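# Screw lid onto housing and return tools

## Task

Take the lid from the tray and lay it flat on the housing rim, its underside block sitting in the opening. Pass a screw from the screw feeder through every lid hole and tighten each one. Tight means the screwdriver motor turned the screw until it halted on its own (driver_stopped_at_torque=1), and nothing turns or shifts the screw afterwards. A screw that was pushed rather than turned must be fully unscrewed and driven again. No screw may end up inside the housing. The lid is too wide for grip50. Afterwards release everything, hang every tool in the slot it came from, and move the arm well away from the tools; a locked tool counts as part of the arm.

## Robot and tools

Robot: one arm with a tool changer. Three tools hang in a stand: grip50 (small gripper), grip85 (large gripper) and driver (screwdriver). tool_id reads grip50, grip85, driver or none. Cameras: cam_head_left, cam_head_right, cam_high, cam_low (672x504) and cam_wrist (504x504 fisheye).

Frame: the scene frame has its origin on the table top under the arm base, +z up, +y to the left when facing +x. Positions are in metres and quaternions are written w first. end_effector_position is always the centre of the changer's flat face, with or without a tool. The face's z axis points away from the arm. Tool points, in mm along the face's x, y, z axes: grip50 grip point (0, -25, 180); grip85 grip point (0, 0, 173) when closed, 13 mm closer when fully open; screwdriver key tip (66, 20, 345). Both grippers close along the face x axis.

The row: every command is a single row of 17 numbers, in this order: x, y, z, qw, qx, qy, qz, tool/lock, grip50_position, grip50_force_limit, grip50_speed, grip85_position, grip85_force_limit, grip85_speed, driver_spindle, driver_torque_limit, driver_sleeve_vacuum. The first seven are an absolute pose for the changer face in the scene frame. The last ten each lie in [-1, 1]. Commands for a tool act only while tool_id shows that tool and its readings are numbers rather than n/a.

execute_actions(actions): a list of actions. Each action is a table of up to 15 rows, one row per 1/30 s step; if the table is short its last row is held for the rest of the 15 steps. An empty list just returns the state and images. A target farther than 0.6 m from the face's position along any face axis at the start of an action is refused; if the first action fails that check, or any action is malformed, nothing runs. Each step the commanded pose is clipped to 70 mm and 16 degrees from the measured pose, so big jumps take several actions. Resend the wanted quaternion in every row.

move(target, speed, blocking): target is one 17-number row; the face travels in a straight line toward that absolute pose. speed is in m/s, 0.002 to 0.5, default 0.25; turning is capped at twice that in rad/s. The path lasts 0.5 to 10 s. It does not avoid obstacles. With blocking=false it returns after 0.5 s and keeps moving; then only wait or stop are allowed until a result shows it ended. The result adds a move: line (done, off_target, moving, held, fault) and which limits acted (paced = pose clipped, held = a check blocked steps).

wait(seconds): 0 to 10 s, holding the last command; it returns early if a running move ends. stop: brakes a running move. zoom_image(camera, region): region [x0, y0, x1, y1] in pixels of that camera's last image, at most 504x504. finished_scene(scene): ends the given scene for good.

Tool values. tool/lock: positive locks, negative unlocks, 0 keeps the previous command; about 1 s. grip50_position: +1 open (50 mm), pads meet near -0.65, -1 closes until stopped. grip85_position: +1 open (85 mm), pads meet near -0.8, -1 grips. Force limits map -1..+1 to 20 N..185 N (grip50) or 235 N (grip85). Speeds map -1..+1 to about 20..150 mm/s. To grip, hold position at -1 and check object_status = 2 (0 moving, 1 stopped opening, 2 stopped closing, 3 reached target or pads met). A position change of 0.01 or more counts as a new command. grip50 opening in mm is about (250 - grip50_position_measured) x 0.202; grip85 counts: ~78 = 60 mm, 130 = 40 mm, 180 = 20 mm, 230 = closed. driver_spindle: +1 is 500 rpm clockwise (screwing in), -1 reverse; the motor keeps spinning between calls, so finish actions with it at 0. driver_torque_limit maps -1..+1 to 0.3..1.2 N m. driver_sleeve_vacuum above 0.01 turns on suction that holds a screw; anything else releases it. driver_screw_detected = 1 means a screw head seals the sleeve.

Screwing: press the spring-loaded key onto the screw head plus 2 mm, turn slowly (driver_spindle at 0.2 / -0.2 or less), and lower the arm 0.7 mm per turn. The motor halts itself at 95 % of the torque limit and sets driver_stopped_at_torque = 1; after that, a positive spindle only restarts once it has been 0 or negative for 0.5 s. driver_turns counts turns, positive inward. If loosening does not lower driver_turns, raise the torque limit.

Picking up a tool: put the face on the tool plate within about 1 mm and 1 degree, with the face's -y axis toward the fork's open side. When plate_near = 1, send lock +1 and wait for locked = 1; the tool then boots (readings n/a) and a gripper closes and reopens. Lift 10 to 30 mm (about 20), slide at least 110 mm out in the face -y direction, then rise. Returning is the reverse; when in_stand = 1, hold still, send lock -1, wait for unlocked = 1. Outside the stand unlock is refused (unlock_refused = 1). Slots are 180 mm apart; fork arms sit 40 to 70 mm each side along face x, reach 45 mm toward the open side, and their tops are 18 mm below a hung plate's face. The screwdriver's muffler and air fitting pass just outside the +x fork arm.

Avoid: faults from forces of 144 N or joint torque at its load limit (waist/shoulder 302, elbow 142, wrist joints 40 N m), which freeze the arm 10 s; overshooting past a contact, since the arm is stiff; fast impacts; dropping items or knocking anything off the table, which fails the task. Watch MOTOR HOT and pose unreachable lines. Loose objects may occasionally be nudged by outside pushes.

Each tool is called as name(argument=value, ...) on one line, values as JSON.

## Session

execute_actions(actions=[])

Scene clock: 0.00 s.
end_effector_position=(+0.6531, -0.0032, +0.4702) locked=0 unlocked=1 plate_near=0 in_stand=0 unlock_refused=0 tool_id=none grip50_position_measured=n/a grip50_object_status=n/a grip85_position_measured=n/a grip85_object_status=n/a driver_sleeve_vacuum_kpa=n/a driver_screw_detected=n/a driver_stopped_at_torque=n/a driver_turns=n/a end_effector_quat_wxyz=(-0.002, +0.709, +0.705, -0.002) end_effector_velocity=(-0.000, +0.000, +0.000) end_effector_angular_velocity=(+0.000, -0.001, -0.000)
Joint positions: [-0.052  0.167  1.619 -0.     1.356 -0.053]
Joint velocities: [ 0. -0. -0.  0. -0.  0.]
Joint torques (N m, as the joint torque sensors report them, + toward a larger angle): no reading
Hand target: +0.653, -0.003, +0.470; -0.002, +0.709, +0.705, -0.002

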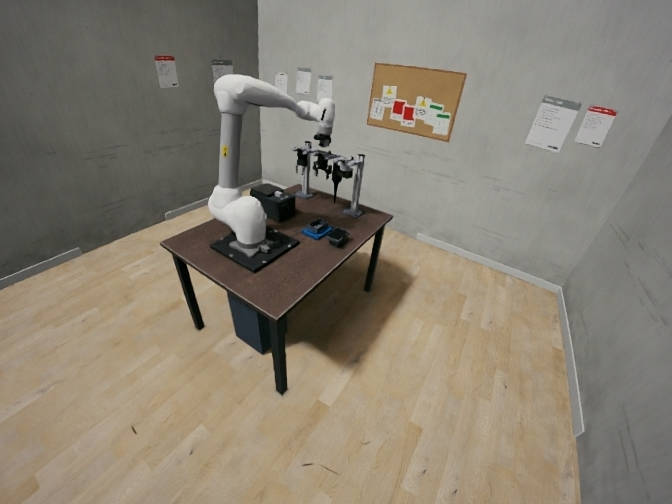

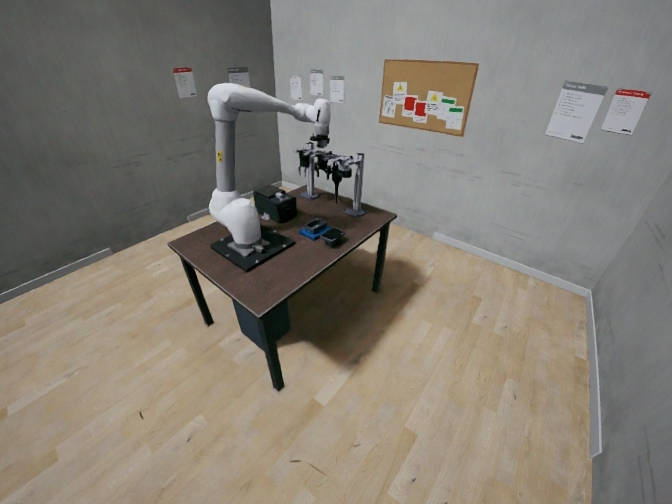

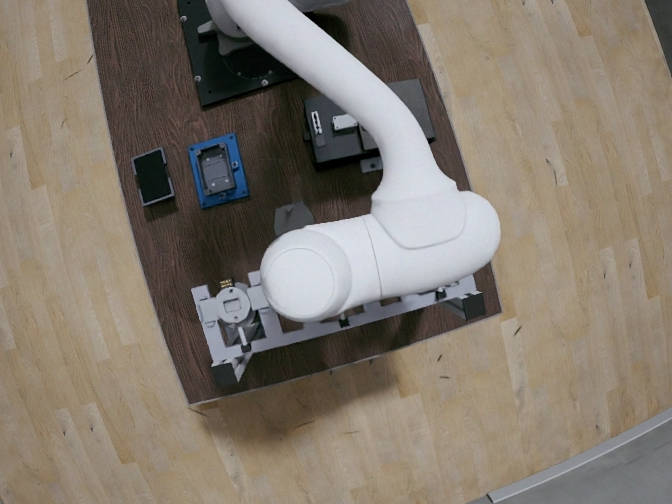

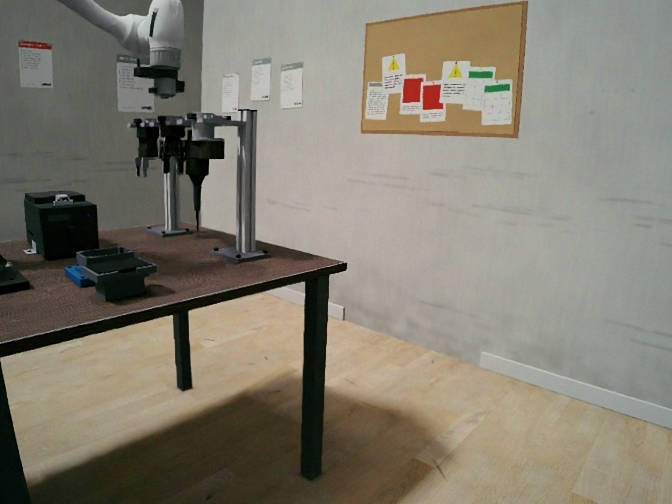

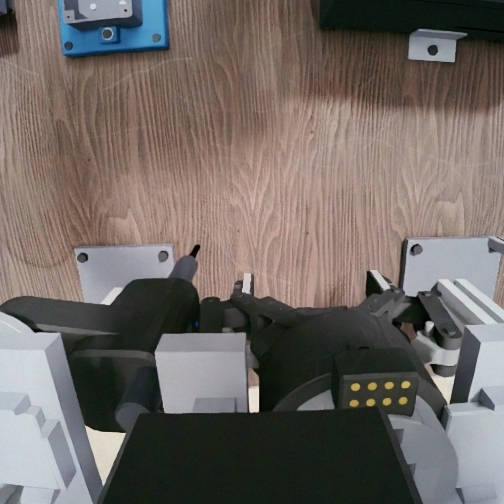

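zoom_image(camera="cam_high", region=[100, 60, 500, 400])

zoom_image(camera="cam_low", region=[0, 40, 300, 320])

Region (100, 60, 500, 400) of cam_high's 672x504 image, scaled by 1.260, with more detail than that image has; it fills the top 428 rows of this view, and the rest is white.

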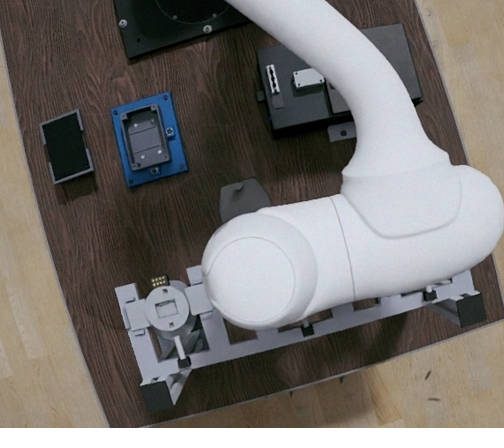

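Region (0, 40, 300, 320) of cam_low's 672x504 image, scaled by 1.680, with more detail than that image has; it fills the top 470 rows of this view, and the rest is white.

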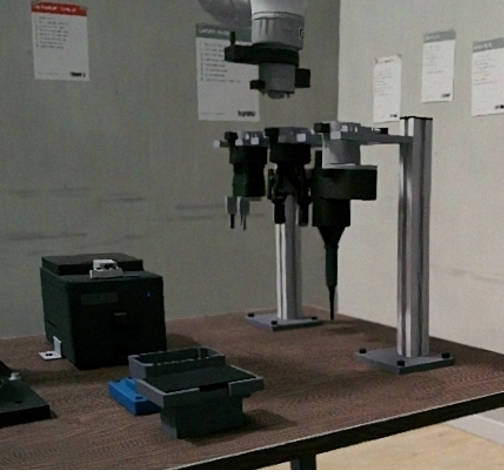

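move(target=[0.74, 0.04, 0.55, 0, 0.7071, 0.7071, 0, 0, 1, 0, 0, 1, 0, 0, 0, 0, 0])

Scene clock: 1.23 s.
end_effector_position=(+0.7397, +0.0401, +0.5500) locked=0 unlocked=1 plate_near=0 in_stand=0 unlock_refused=0 tool_id=none grip50_position_measured=n/a grip50_object_status=n/a grip85_position_measured=n/a grip85_object_status=n/a driver_sleeve_vacuum_kpa=n/a driver_screw_detected=n/a driver_stopped_at_torque=n/a driver_turns=n/a end_effector_quat_wxyz=(-0.000, +0.707, +0.707, +0.000) end_effector_velocity=(+0.000, +0.000, +0.001) end_effector_angular_velocity=(-0.000, -0.001, +0.001)
Joint positions: [0.013 0.289 1.32  0.    1.526 0.007]
Joint velocities: [ 0.     0.    -0.001 -0.     0.    -0.   ]
Joint torques (N m, as the joint torque sensors report them, + toward a larger angle): [ -1.18 -76.89 -46.52   4.39  -0.15  -0.19]
Hand target: +0.740, +0.040, +0.550; -0.000, +0.707, +0.707, +0.000
Off the commanded pose: 0.000 m, 0 deg.
move: done

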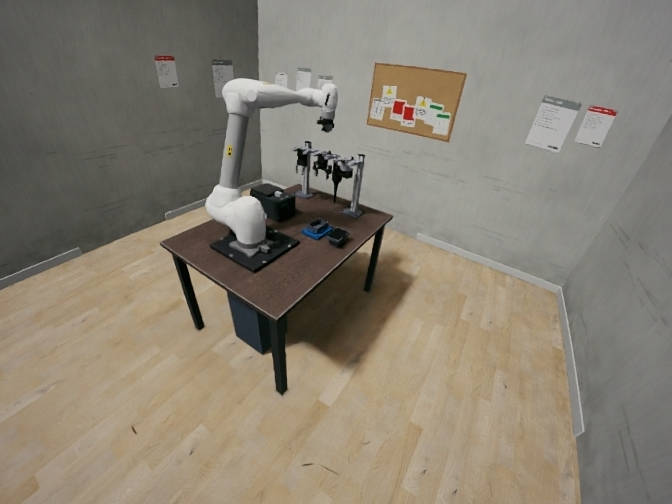

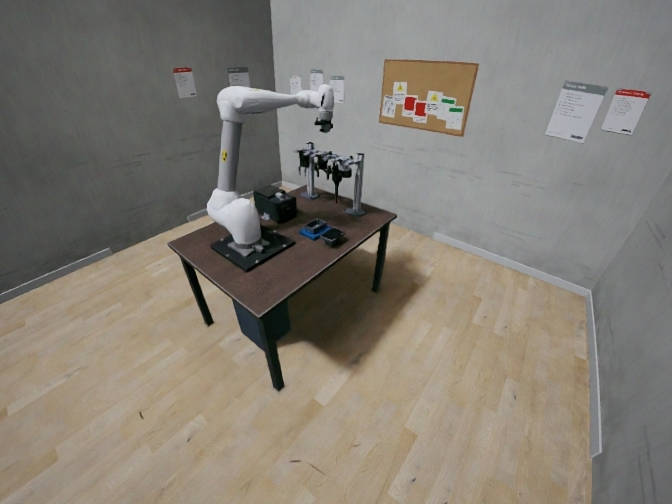

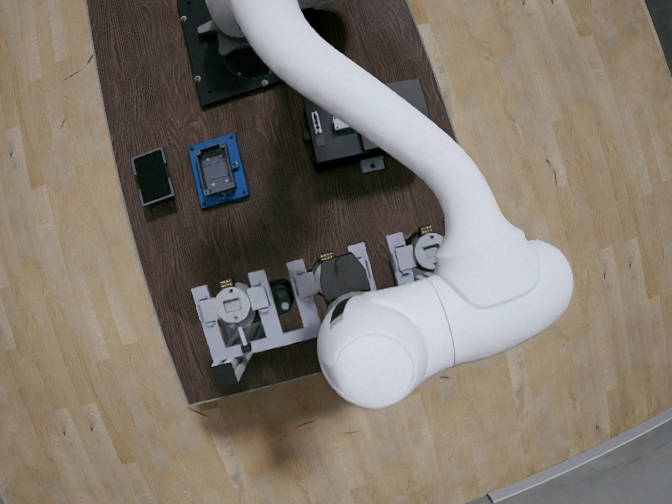

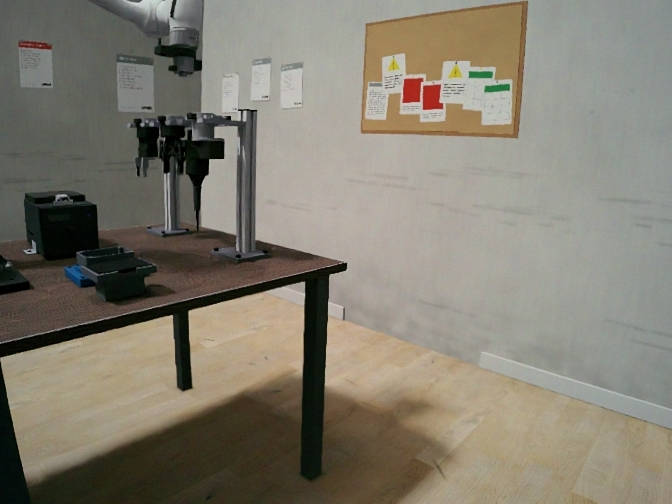

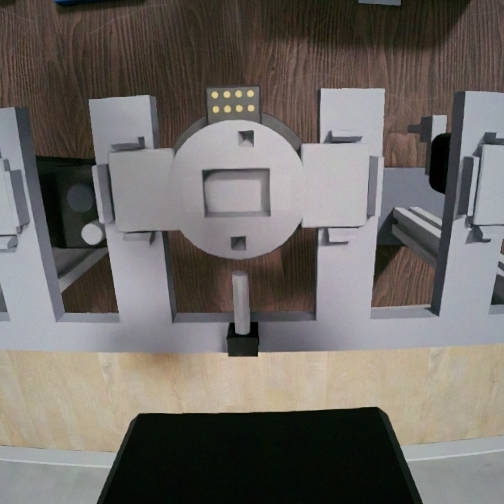

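zoom_image(camera="cam_wrist", region=[80, 70, 400, 290])

Region (80, 70, 400, 290) of cam_wrist's 504x504 image, scaled by 1.575, with more detail than that image has; it fills the top 346 rows of this view, and the rest is white.

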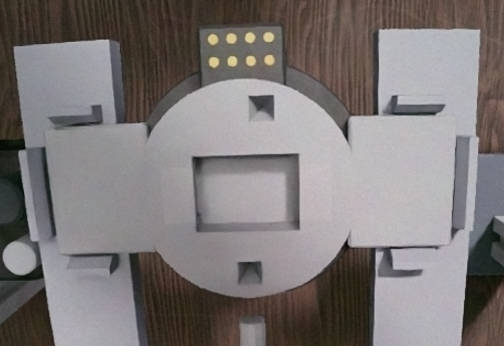

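move(target=[0.709, 0.031, 0.50, 0, 0.7071, 0.7071, 0, 0, 1, 0, 0, 1, 0, 0, 0, 0, 0])

zoom_image(camera="cam_wrist", region=[130, 130, 382, 382])

Scene clock: 2.50 s.
end_effector_position=(+0.7092, +0.0310, +0.5000) locked=0 unlocked=1 plate_near=0 in_stand=0 unlock_refused=0 tool_id=none grip50_position_measured=n/a grip50_object_status=n/a grip85_position_measured=n/a grip85_object_status=n/a driver_sleeve_vacuum_kpa=n/a driver_screw_detected=n/a driver_stopped_at_torque=n/a driver_turns=n/a end_effector_quat_wxyz=(+0.000, +0.707, +0.707, -0.000) end_effector_velocity=(-0.000, -0.000, -0.000) end_effector_angular_velocity=(-0.000, +0.000, +0.000)
Joint positions: [ 0.001  0.246  1.466  0.     1.423 -0.005]
Joint velocities: [-0.    -0.     0.001 -0.001 -0.001 -0.001]
Joint torques (N m, as the joint torque sensors report them, + toward a larger angle): [  0.21 -71.41 -46.97   4.19  -0.24  -0.04]
Hand target: +0.709, +0.031, +0.500; +0.000, +0.707, +0.707, -0.000
Off the commanded pose: 0.000 m, 0 deg.
move: done

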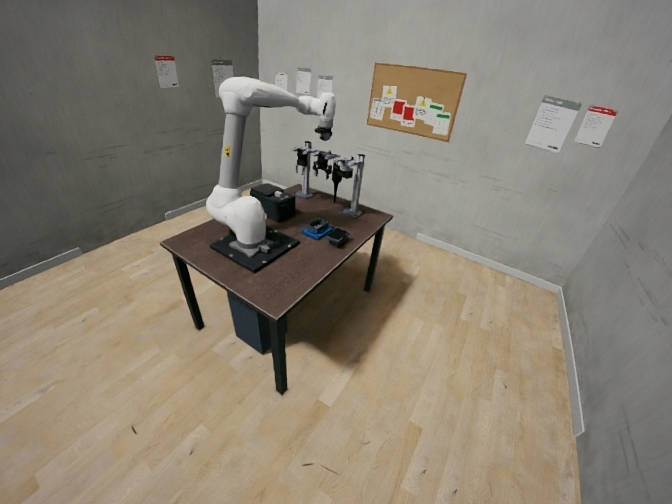

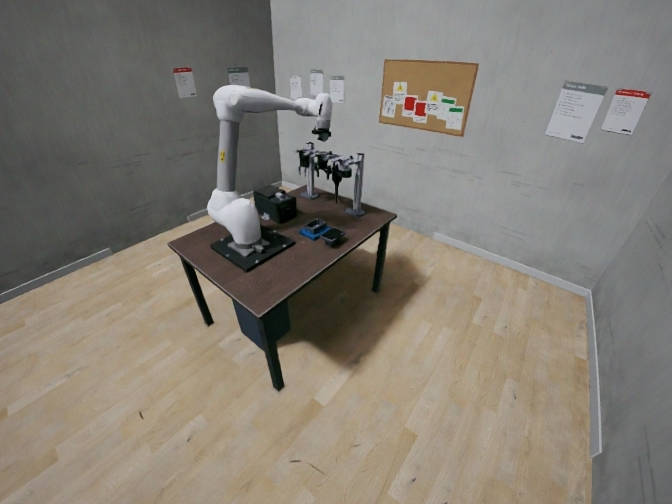

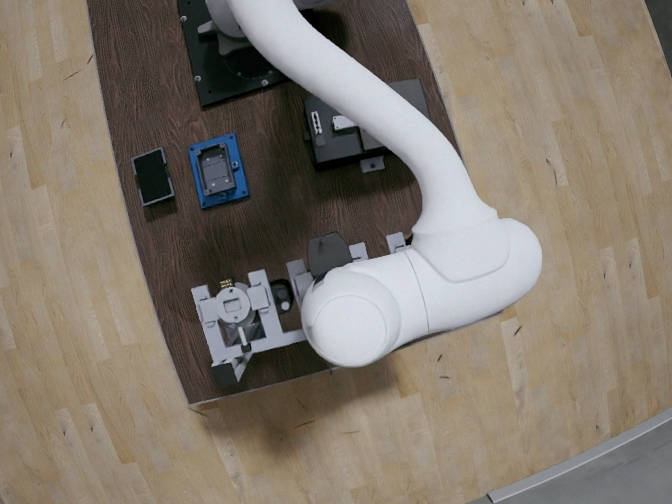

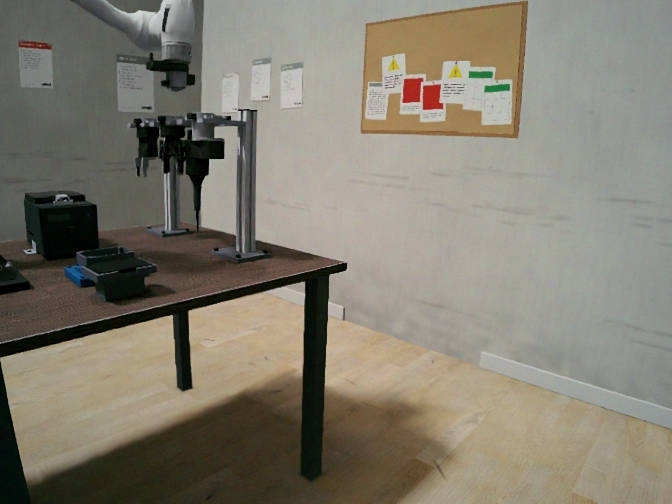

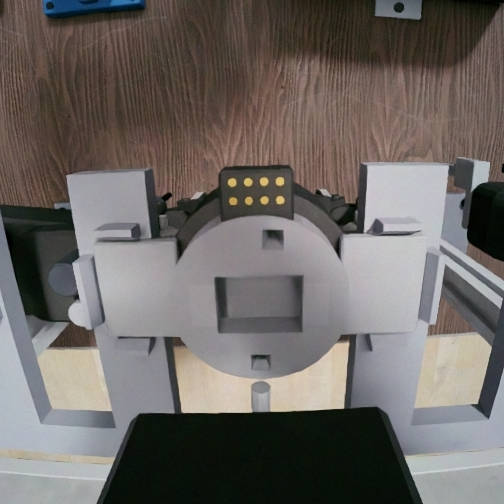

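Region (130, 130, 382, 382) of cam_wrist's 504x504 image, scaled by 2.000, with more detail than that image has.

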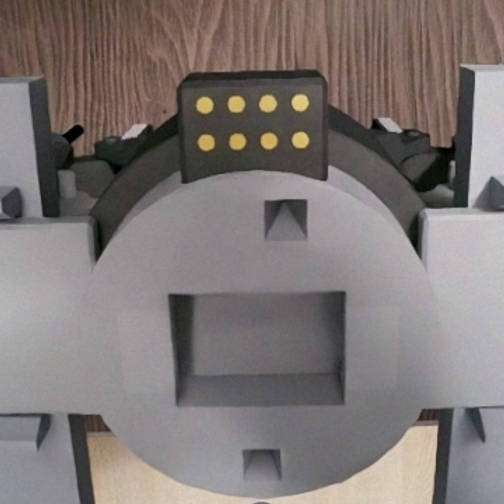

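move(target=[0.665, 0.031, 0.50, 0, 0.7071, -0.7071, 0, 0, 1, 0, 0, 1, 0, 0, 0, 0, 0], speed=0.5)

zoom_image(camera="cam_wrist", region=[130, 130, 382, 382])

Scene clock: 6.53 s.
end_effector_position=(+0.6650, +0.0310, +0.5000) locked=0 unlocked=1 plate_near=0 in_stand=0 unlock_refused=0 tool_id=none grip50_position_measured=n/a grip50_object_status=n/a grip85_position_measured=n/a grip85_object_status=n/a driver_sleeve_vacuum_kpa=n/a driver_screw_detected=n/a driver_stopped_at_torque=n/a driver_turns=n/a end_effector_quat_wxyz=(-0.000, +0.707, -0.707, +0.000) end_effector_velocity=(-0.000, -0.000, +0.000) end_effector_angular_velocity=(+0.001, +0.000, +0.000)
Joint positions: [ 0.     0.176  1.553  0.     1.406 -3.147]
Joint velocities: [-0.    -0.     0.     0.001  0.    -0.   ]
Joint torques (N m, as the joint torque sensors report them, + toward a larger angle): [ -1.1  -64.35 -46.51   4.24  -0.34   0.04]
Hand target: +0.665, +0.031, +0.500; -0.000, +0.707, -0.707, -0.000
Off the commanded pose: 0.000 m, 0 deg.
move: done

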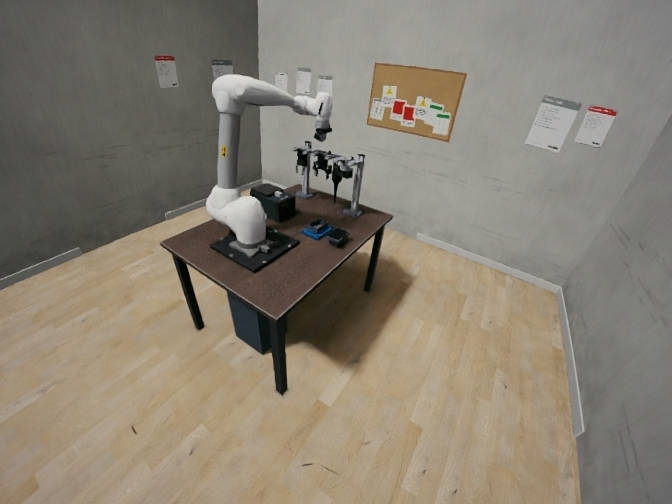

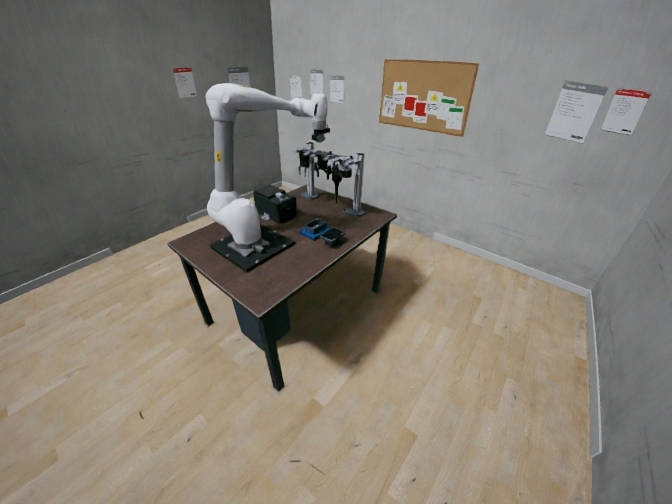

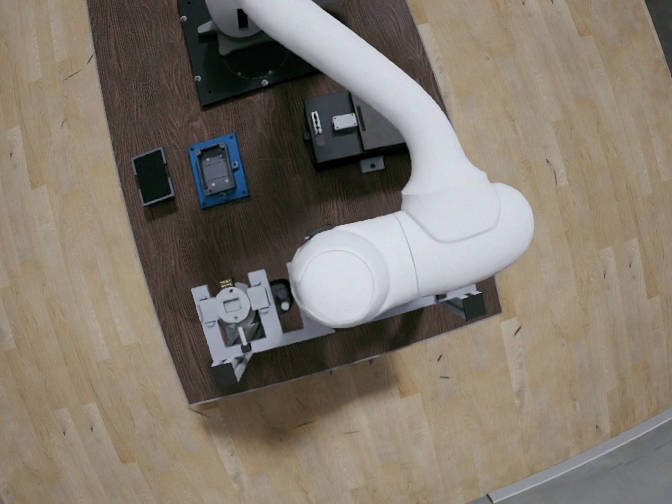

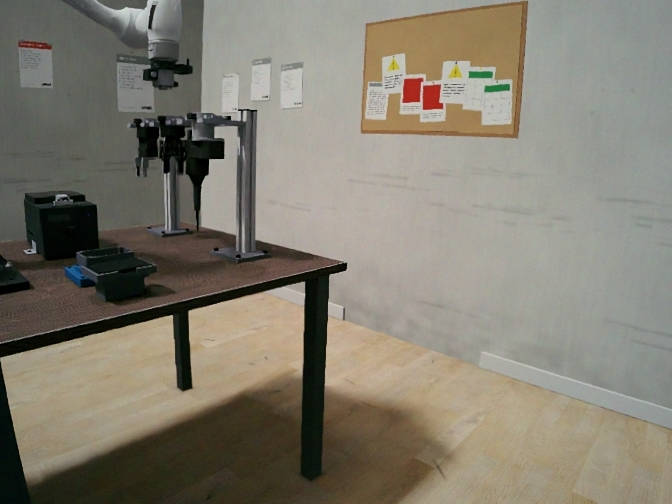

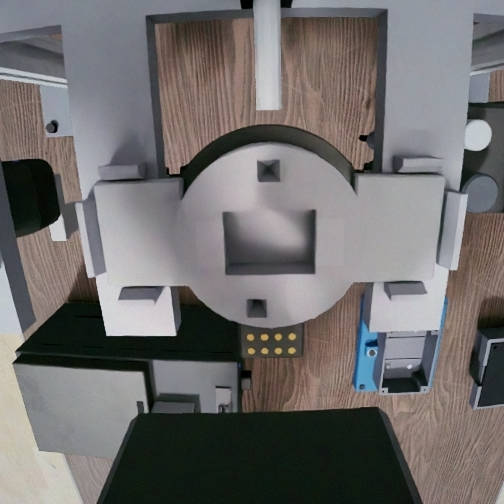

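Region (130, 130, 382, 382) of cam_wrist's 504x504 image, scaled by 2.000, with more detail than that image has.

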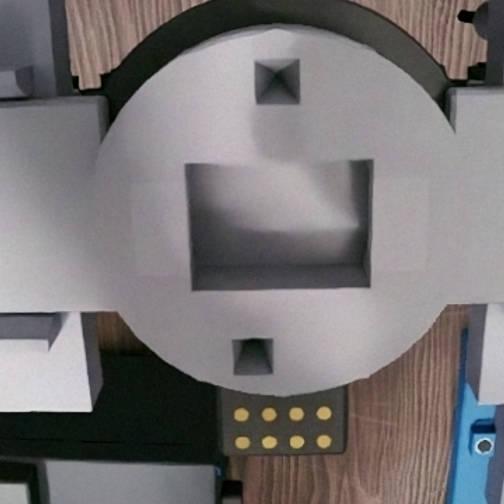

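move(target=[0.6875, 0.027, 0.50, 0, 0.7071, -0.7071, 0, 0, 1, 0, 0, 1, 0, 0, 0, 0, 0])

zoom_image(camera="cam_wrist", region=[130, 130, 382, 382])

Scene clock: 7.47 s.
end_effector_position=(+0.6874, +0.0270, +0.5001) locked=0 unlocked=1 plate_near=0 in_stand=0 unlock_refused=0 tool_id=none grip50_position_measured=n/a grip50_object_status=n/a grip85_position_measured=n/a grip85_object_status=n/a driver_sleeve_vacuum_kpa=n/a driver_screw_detected=n/a driver_stopped_at_torque=n/a driver_turns=n/a end_effector_quat_wxyz=(-0.000, +0.707, -0.707, +0.000) end_effector_velocity=(+0.000, -0.001, -0.000) end_effector_angular_velocity=(-0.000, +0.001, -0.001)
Joint positions: [-0.005  0.211  1.51   0.     1.414 -3.153]
Joint velocities: [-0.001  0.    -0.    -0.     0.001 -0.   ]
Joint torques (N m, as the joint torque sensors report them, + toward a larger angle): [ -1.1  -68.17 -47.55   4.33  -0.3   -0.18]
Hand target: +0.687, +0.027, +0.500; +0.000, +0.707, -0.707, +0.000
Off the commanded pose: 0.000 m, 0 deg.
move: done

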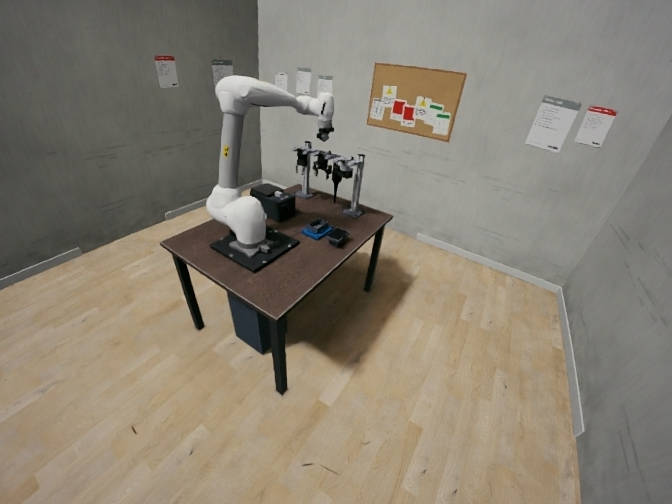

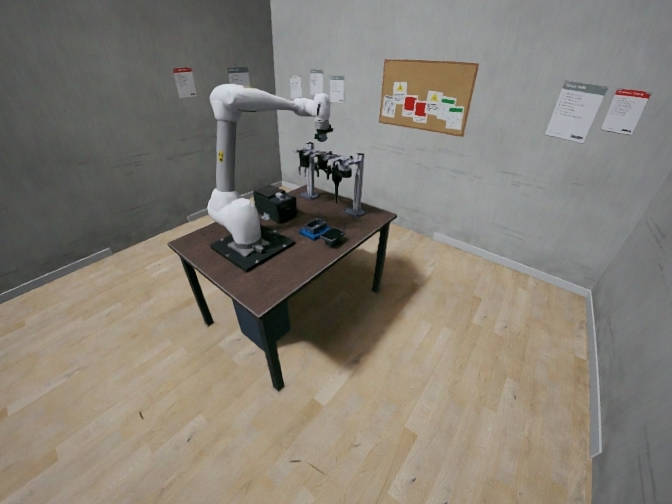

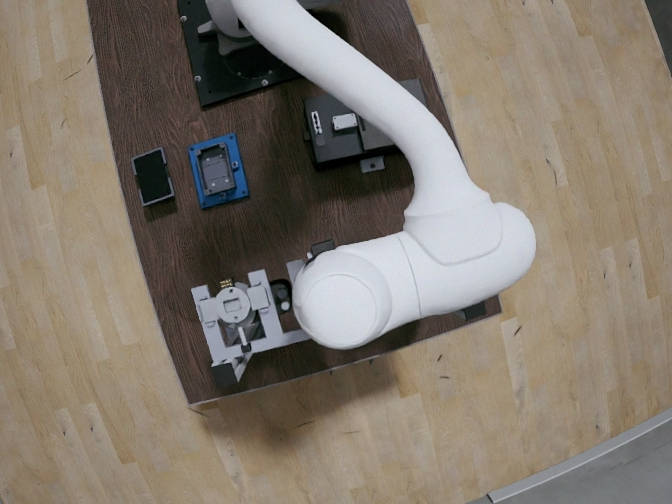

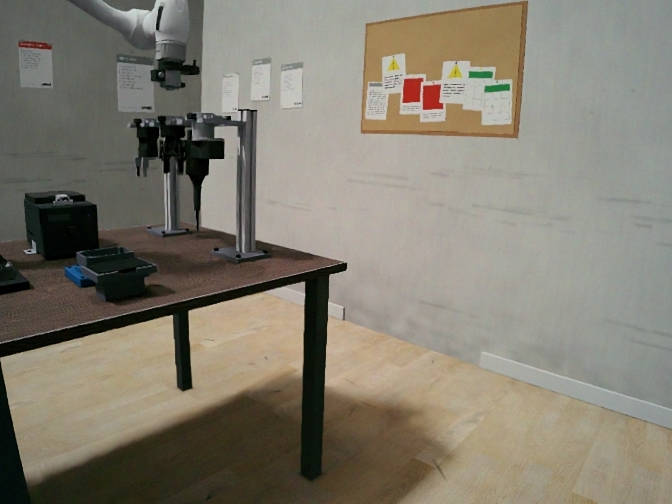

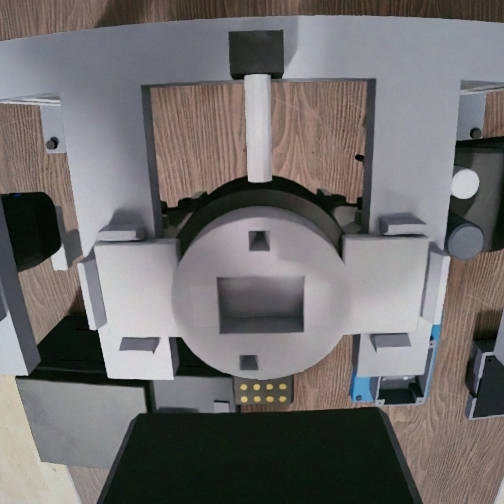

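Region (130, 130, 382, 382) of cam_wrist's 504x504 image, scaled by 2.000, with more detail than that image has.

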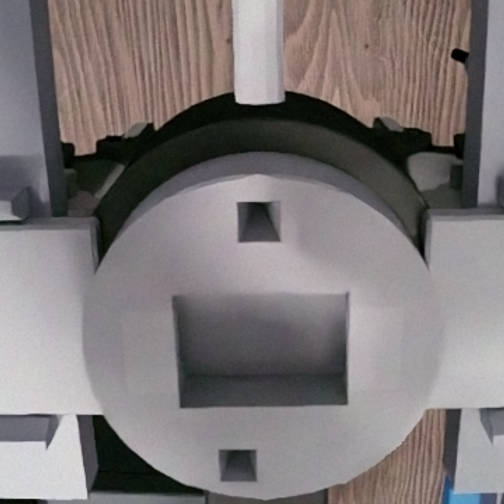

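zoom_image(camera="cam_wrist", region=[90, 330, 430, 504])

zoom_image(camera="cam_wrist", region=[60, 50, 460, 350])

Region (90, 330, 430, 504) of cam_wrist's 504x504 image, scaled by 1.482, with more detail than that image has; it fills the top 258 rows of this view, and the rest is white.

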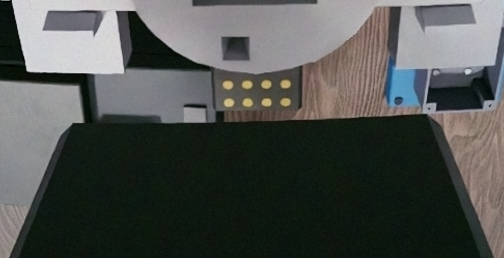

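Region (60, 50, 460, 350) of cam_wrist's 504x504 image, scaled by 1.260, with more detail than that image has; it fills the top 378 rows of this view, and the rest is white.

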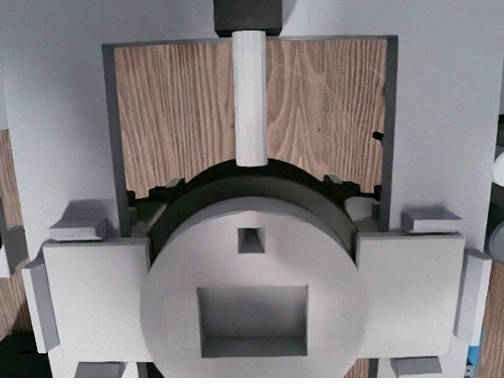

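move(target=[0.6982, 0.0288, 0.445, 0, 0.7071, 0.7071, 0, 0, 1, 0, 0, 1, 0, 0, 0, 0, 0], speed=0.5)

zoom_image(camera="cam_low", region=[110, 60, 270, 180])

Scene clock: 11.40 s.
end_effector_position=(+0.6983, +0.0288, +0.4450) locked=0 unlocked=1 plate_near=0 in_stand=0 unlock_refused=0 tool_id=none grip50_position_measured=n/a grip50_object_status=n/a grip85_position_measured=n/a grip85_object_status=n/a driver_sleeve_vacuum_kpa=n/a driver_screw_detected=n/a driver_stopped_at_torque=n/a driver_turns=n/a end_effector_quat_wxyz=(-0.000, +0.707, +0.707, +0.000) end_effector_velocity=(+0.000, +0.000, +0.000) end_effector_angular_velocity=(+0.000, -0.000, -0.002)
Joint positions: [-0.002  0.246  1.566  0.     1.323 -0.009]
Joint velocities: [-0.     0.    -0.     0.     0.     0.002]
Joint torques (N m, as the joint torque sensors report them, + toward a larger angle): [ -0.34 -71.06 -45.46   4.13  -0.31  -0.03]
Hand target: +0.698, +0.029, +0.445; -0.000, +0.707, +0.707, +0.000
Off the commanded pose: 0.000 m, 0 deg.
move: done

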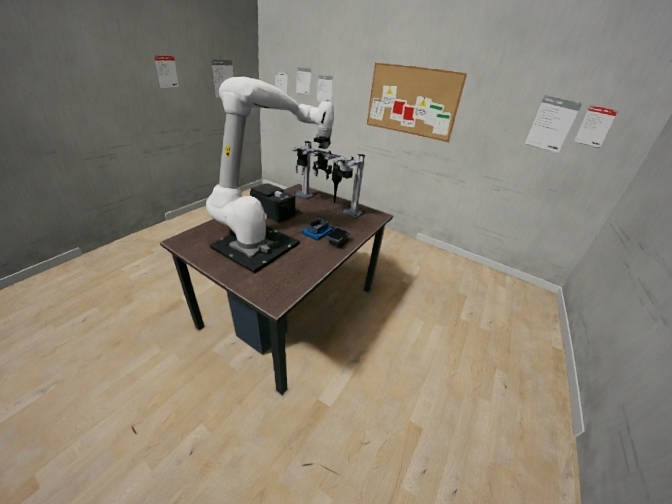

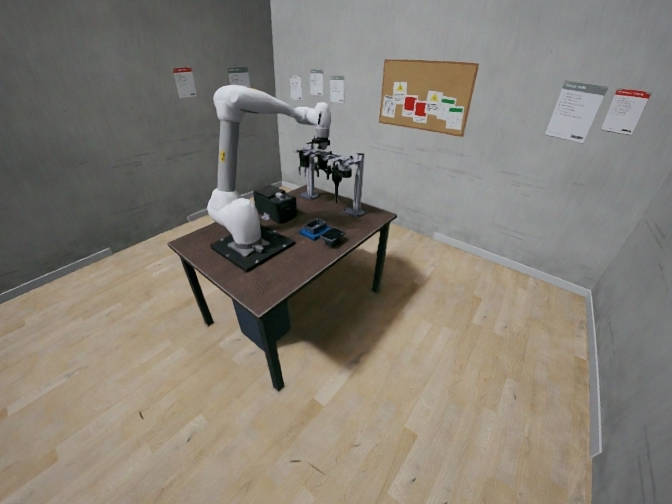

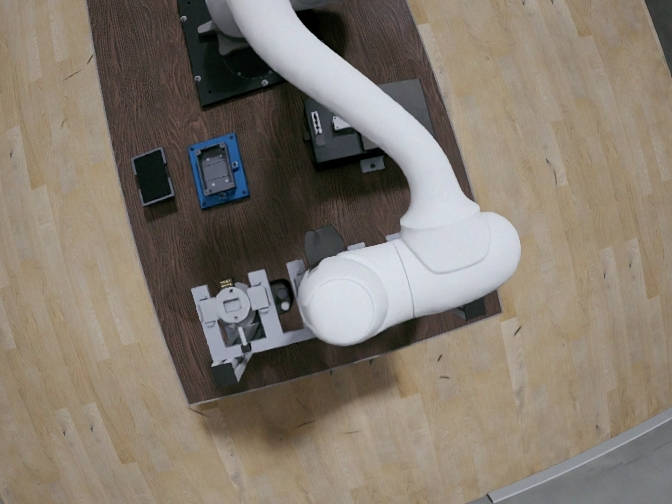

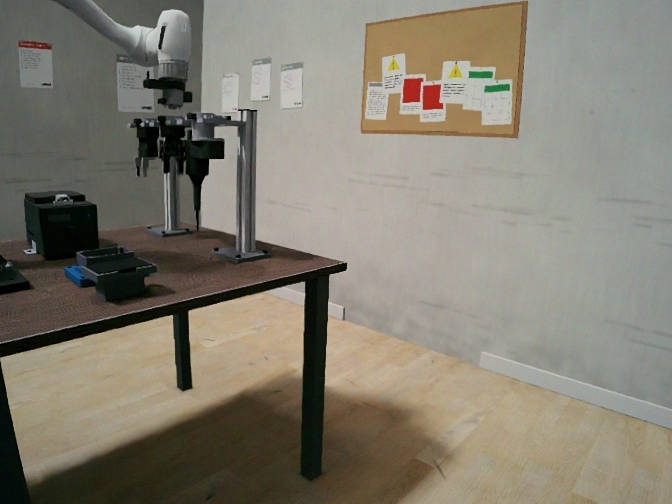

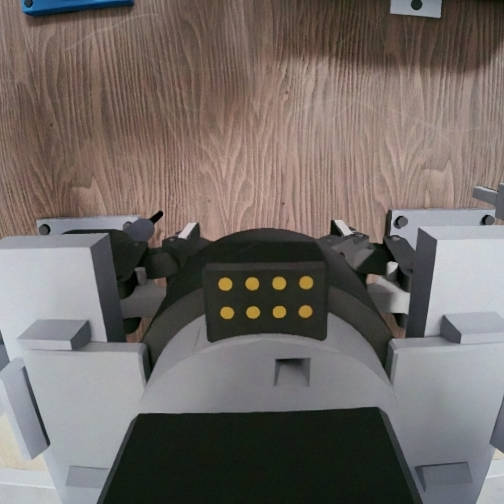

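Region (110, 60, 270, 180) of cam_low's 672x504 image, scaled by 3.150, with more detail than that image has; it fills the top 378 rows of this view, and the rest is white.

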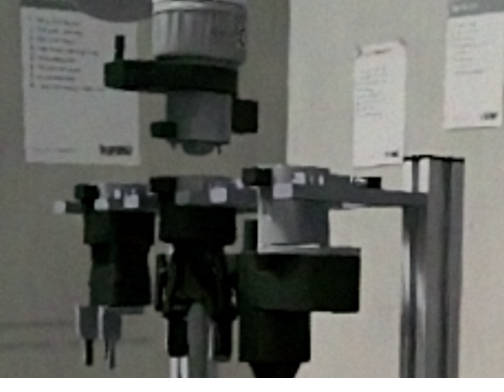

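move(target=[0.6982, 0.0288, 0.416, 0, 0.7096, 0.7046, 0, 0, 1, 0, 0, 1, 0, 0, 0, 0, 0], speed=0.03)

zoom_image(camera="cam_low", region=[140, 80, 220, 140])

Scene clock: 12.97 s.
end_effector_position=(+0.6983, +0.0288, +0.4160) locked=0 unlocked=1 plate_near=0 in_stand=1 unlock_refused=0 tool_id=none grip50_position_measured=n/a grip50_object_status=n/a grip85_position_measured=n/a grip85_object_status=n/a driver_sleeve_vacuum_kpa=n/a driver_screw_detected=n/a driver_stopped_at_torque=n/a driver_turns=n/a end_effector_quat_wxyz=(+0.000, +0.710, +0.705, +0.000) end_effector_velocity=(-0.000, -0.000, -0.000) end_effector_angular_velocity=(-0.001, +0.001, +0.000)
Joint positions: [-0.002  0.259  1.604  0.     1.272 -0.001]
Joint velocities: [-0.    -0.     0.    -0.001  0.001 -0.   ]
Joint torques (N m, as the joint torque sensors report them, + toward a larger angle): [ -0.14 -71.77 -45.24   4.17  -0.09   0.24]
Hand target: +0.698, +0.029, +0.416; -0.000, +0.710, +0.705, +0.000
Off the commanded pose: 0.000 m, 0 deg.
move: done

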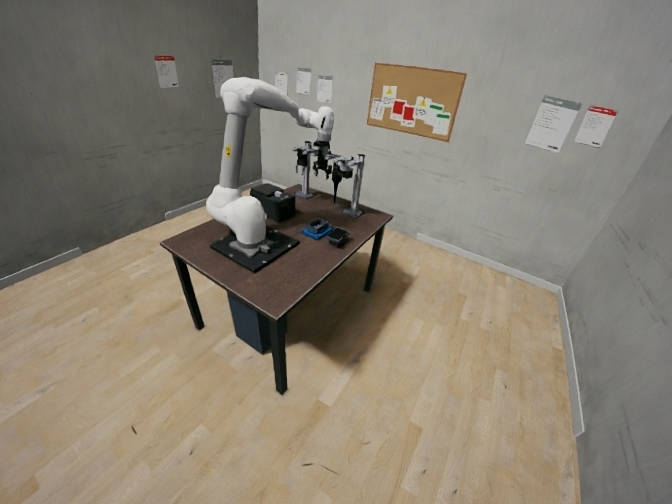

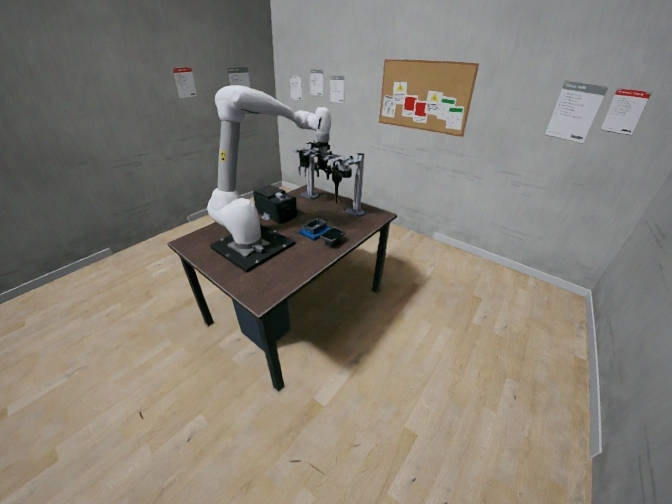

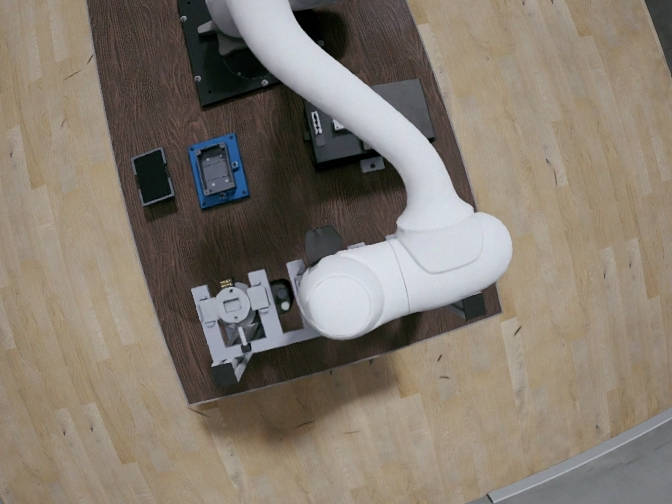

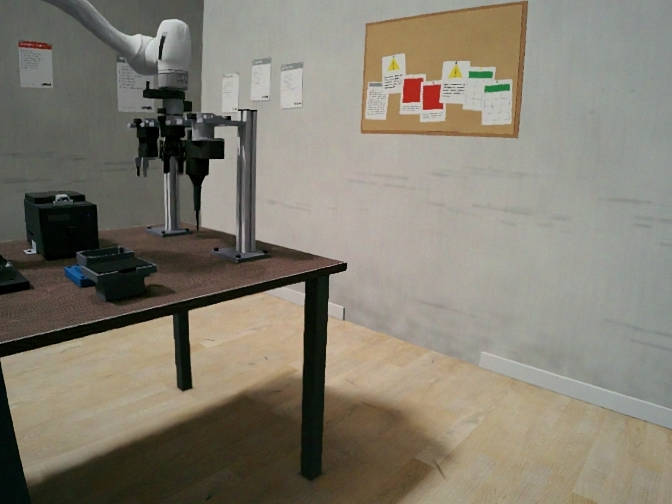

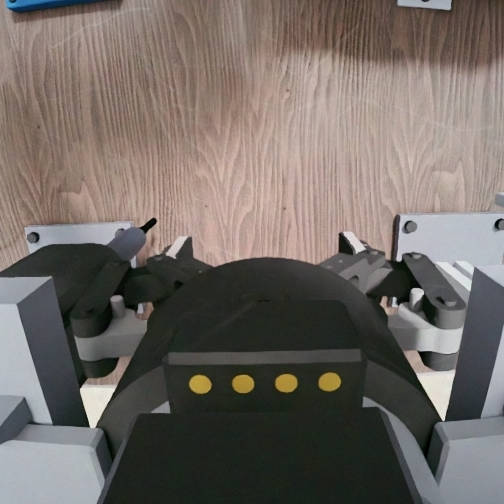

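Region (140, 80, 220, 140) of cam_low's 672x504 image, scaled by 6.300, with more detail than that image has; it fills the top 378 rows of this view, and the rest is white.

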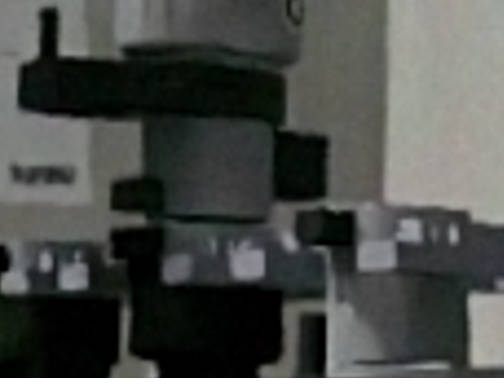

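move(target=[0.6982, 0.0293, 0.412, 0, 0.7096, 0.7046, 0, 0, 1, 0, 0, 1, 0, 0, 0, 0, 0], speed=0.01)

Scene clock: 73.87 s.
end_effector_position=(+0.6983, +0.0292, +0.4122) locked=0 unlocked=1 plate_near=1 in_stand=1 unlock_refused=0 tool_id=none grip50_position_measured=n/a grip50_object_status=n/a grip85_position_measured=n/a grip85_object_status=n/a driver_sleeve_vacuum_kpa=n/a driver_screw_detected=n/a driver_stopped_at_torque=n/a driver_turns=n/a end_effector_quat_wxyz=(+0.000, +0.710, +0.705, +0.000) end_effector_velocity=(-0.000, +0.000, -0.001) end_effector_angular_velocity=(-0.000, +0.002, +0.001)
Joint positions: [-0.002  0.261  1.609  0.     1.265 -0.001]
Joint velocities: [ 0.001  0.     0.001 -0.     0.    -0.001]
Joint torques (N m, as the joint torque sensors report them, + toward a larger angle): [ 17.84 -63.18 -33.61   8.57   1.15  -0.65]
Hand target: +0.698, +0.029, +0.412; -0.000, +0.710, +0.705, +0.000
Off the commanded pose: 0.000 m, 0 deg.
move: done

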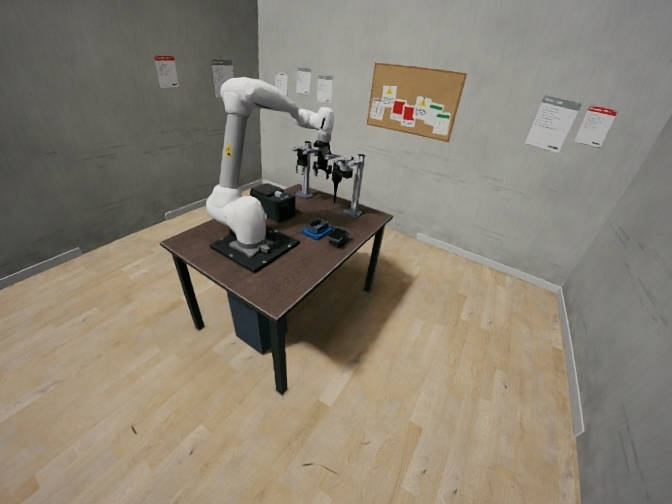

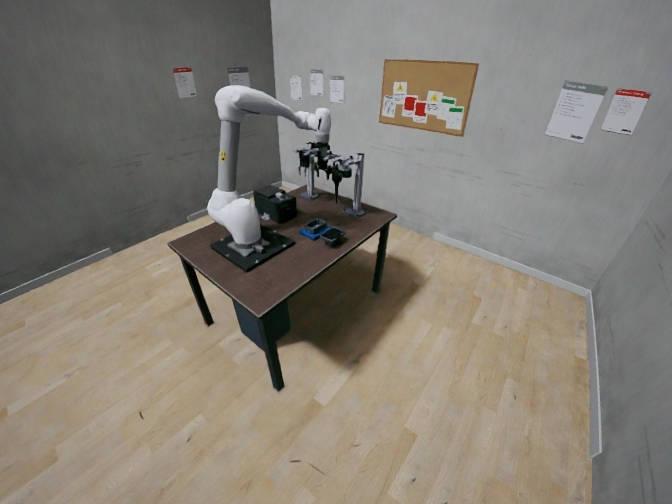

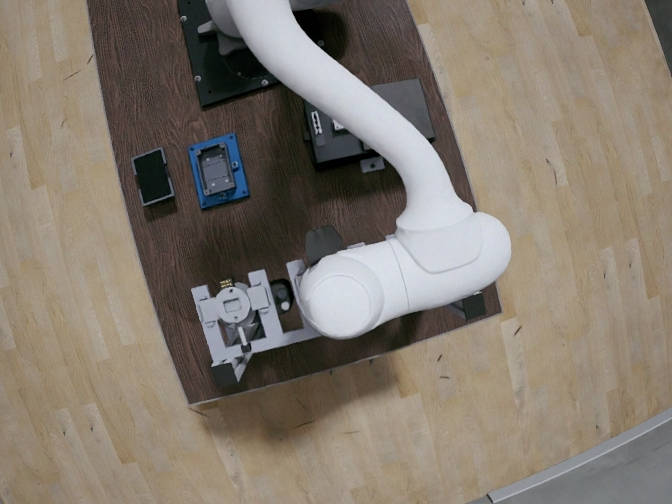

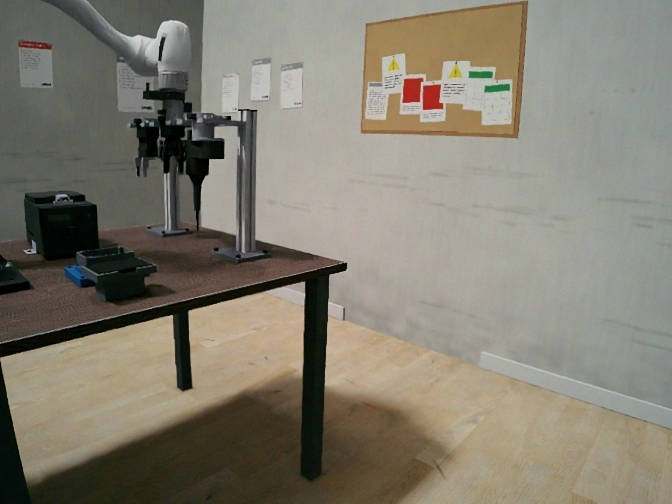

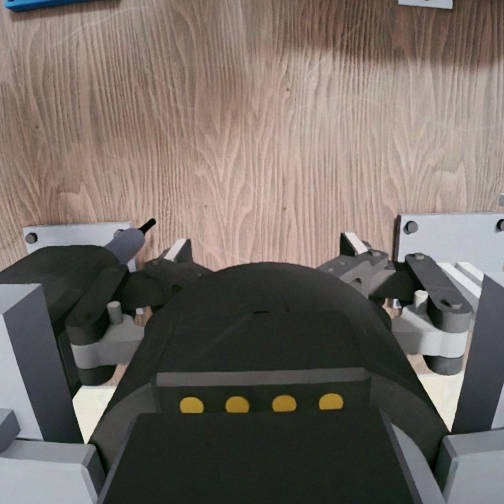

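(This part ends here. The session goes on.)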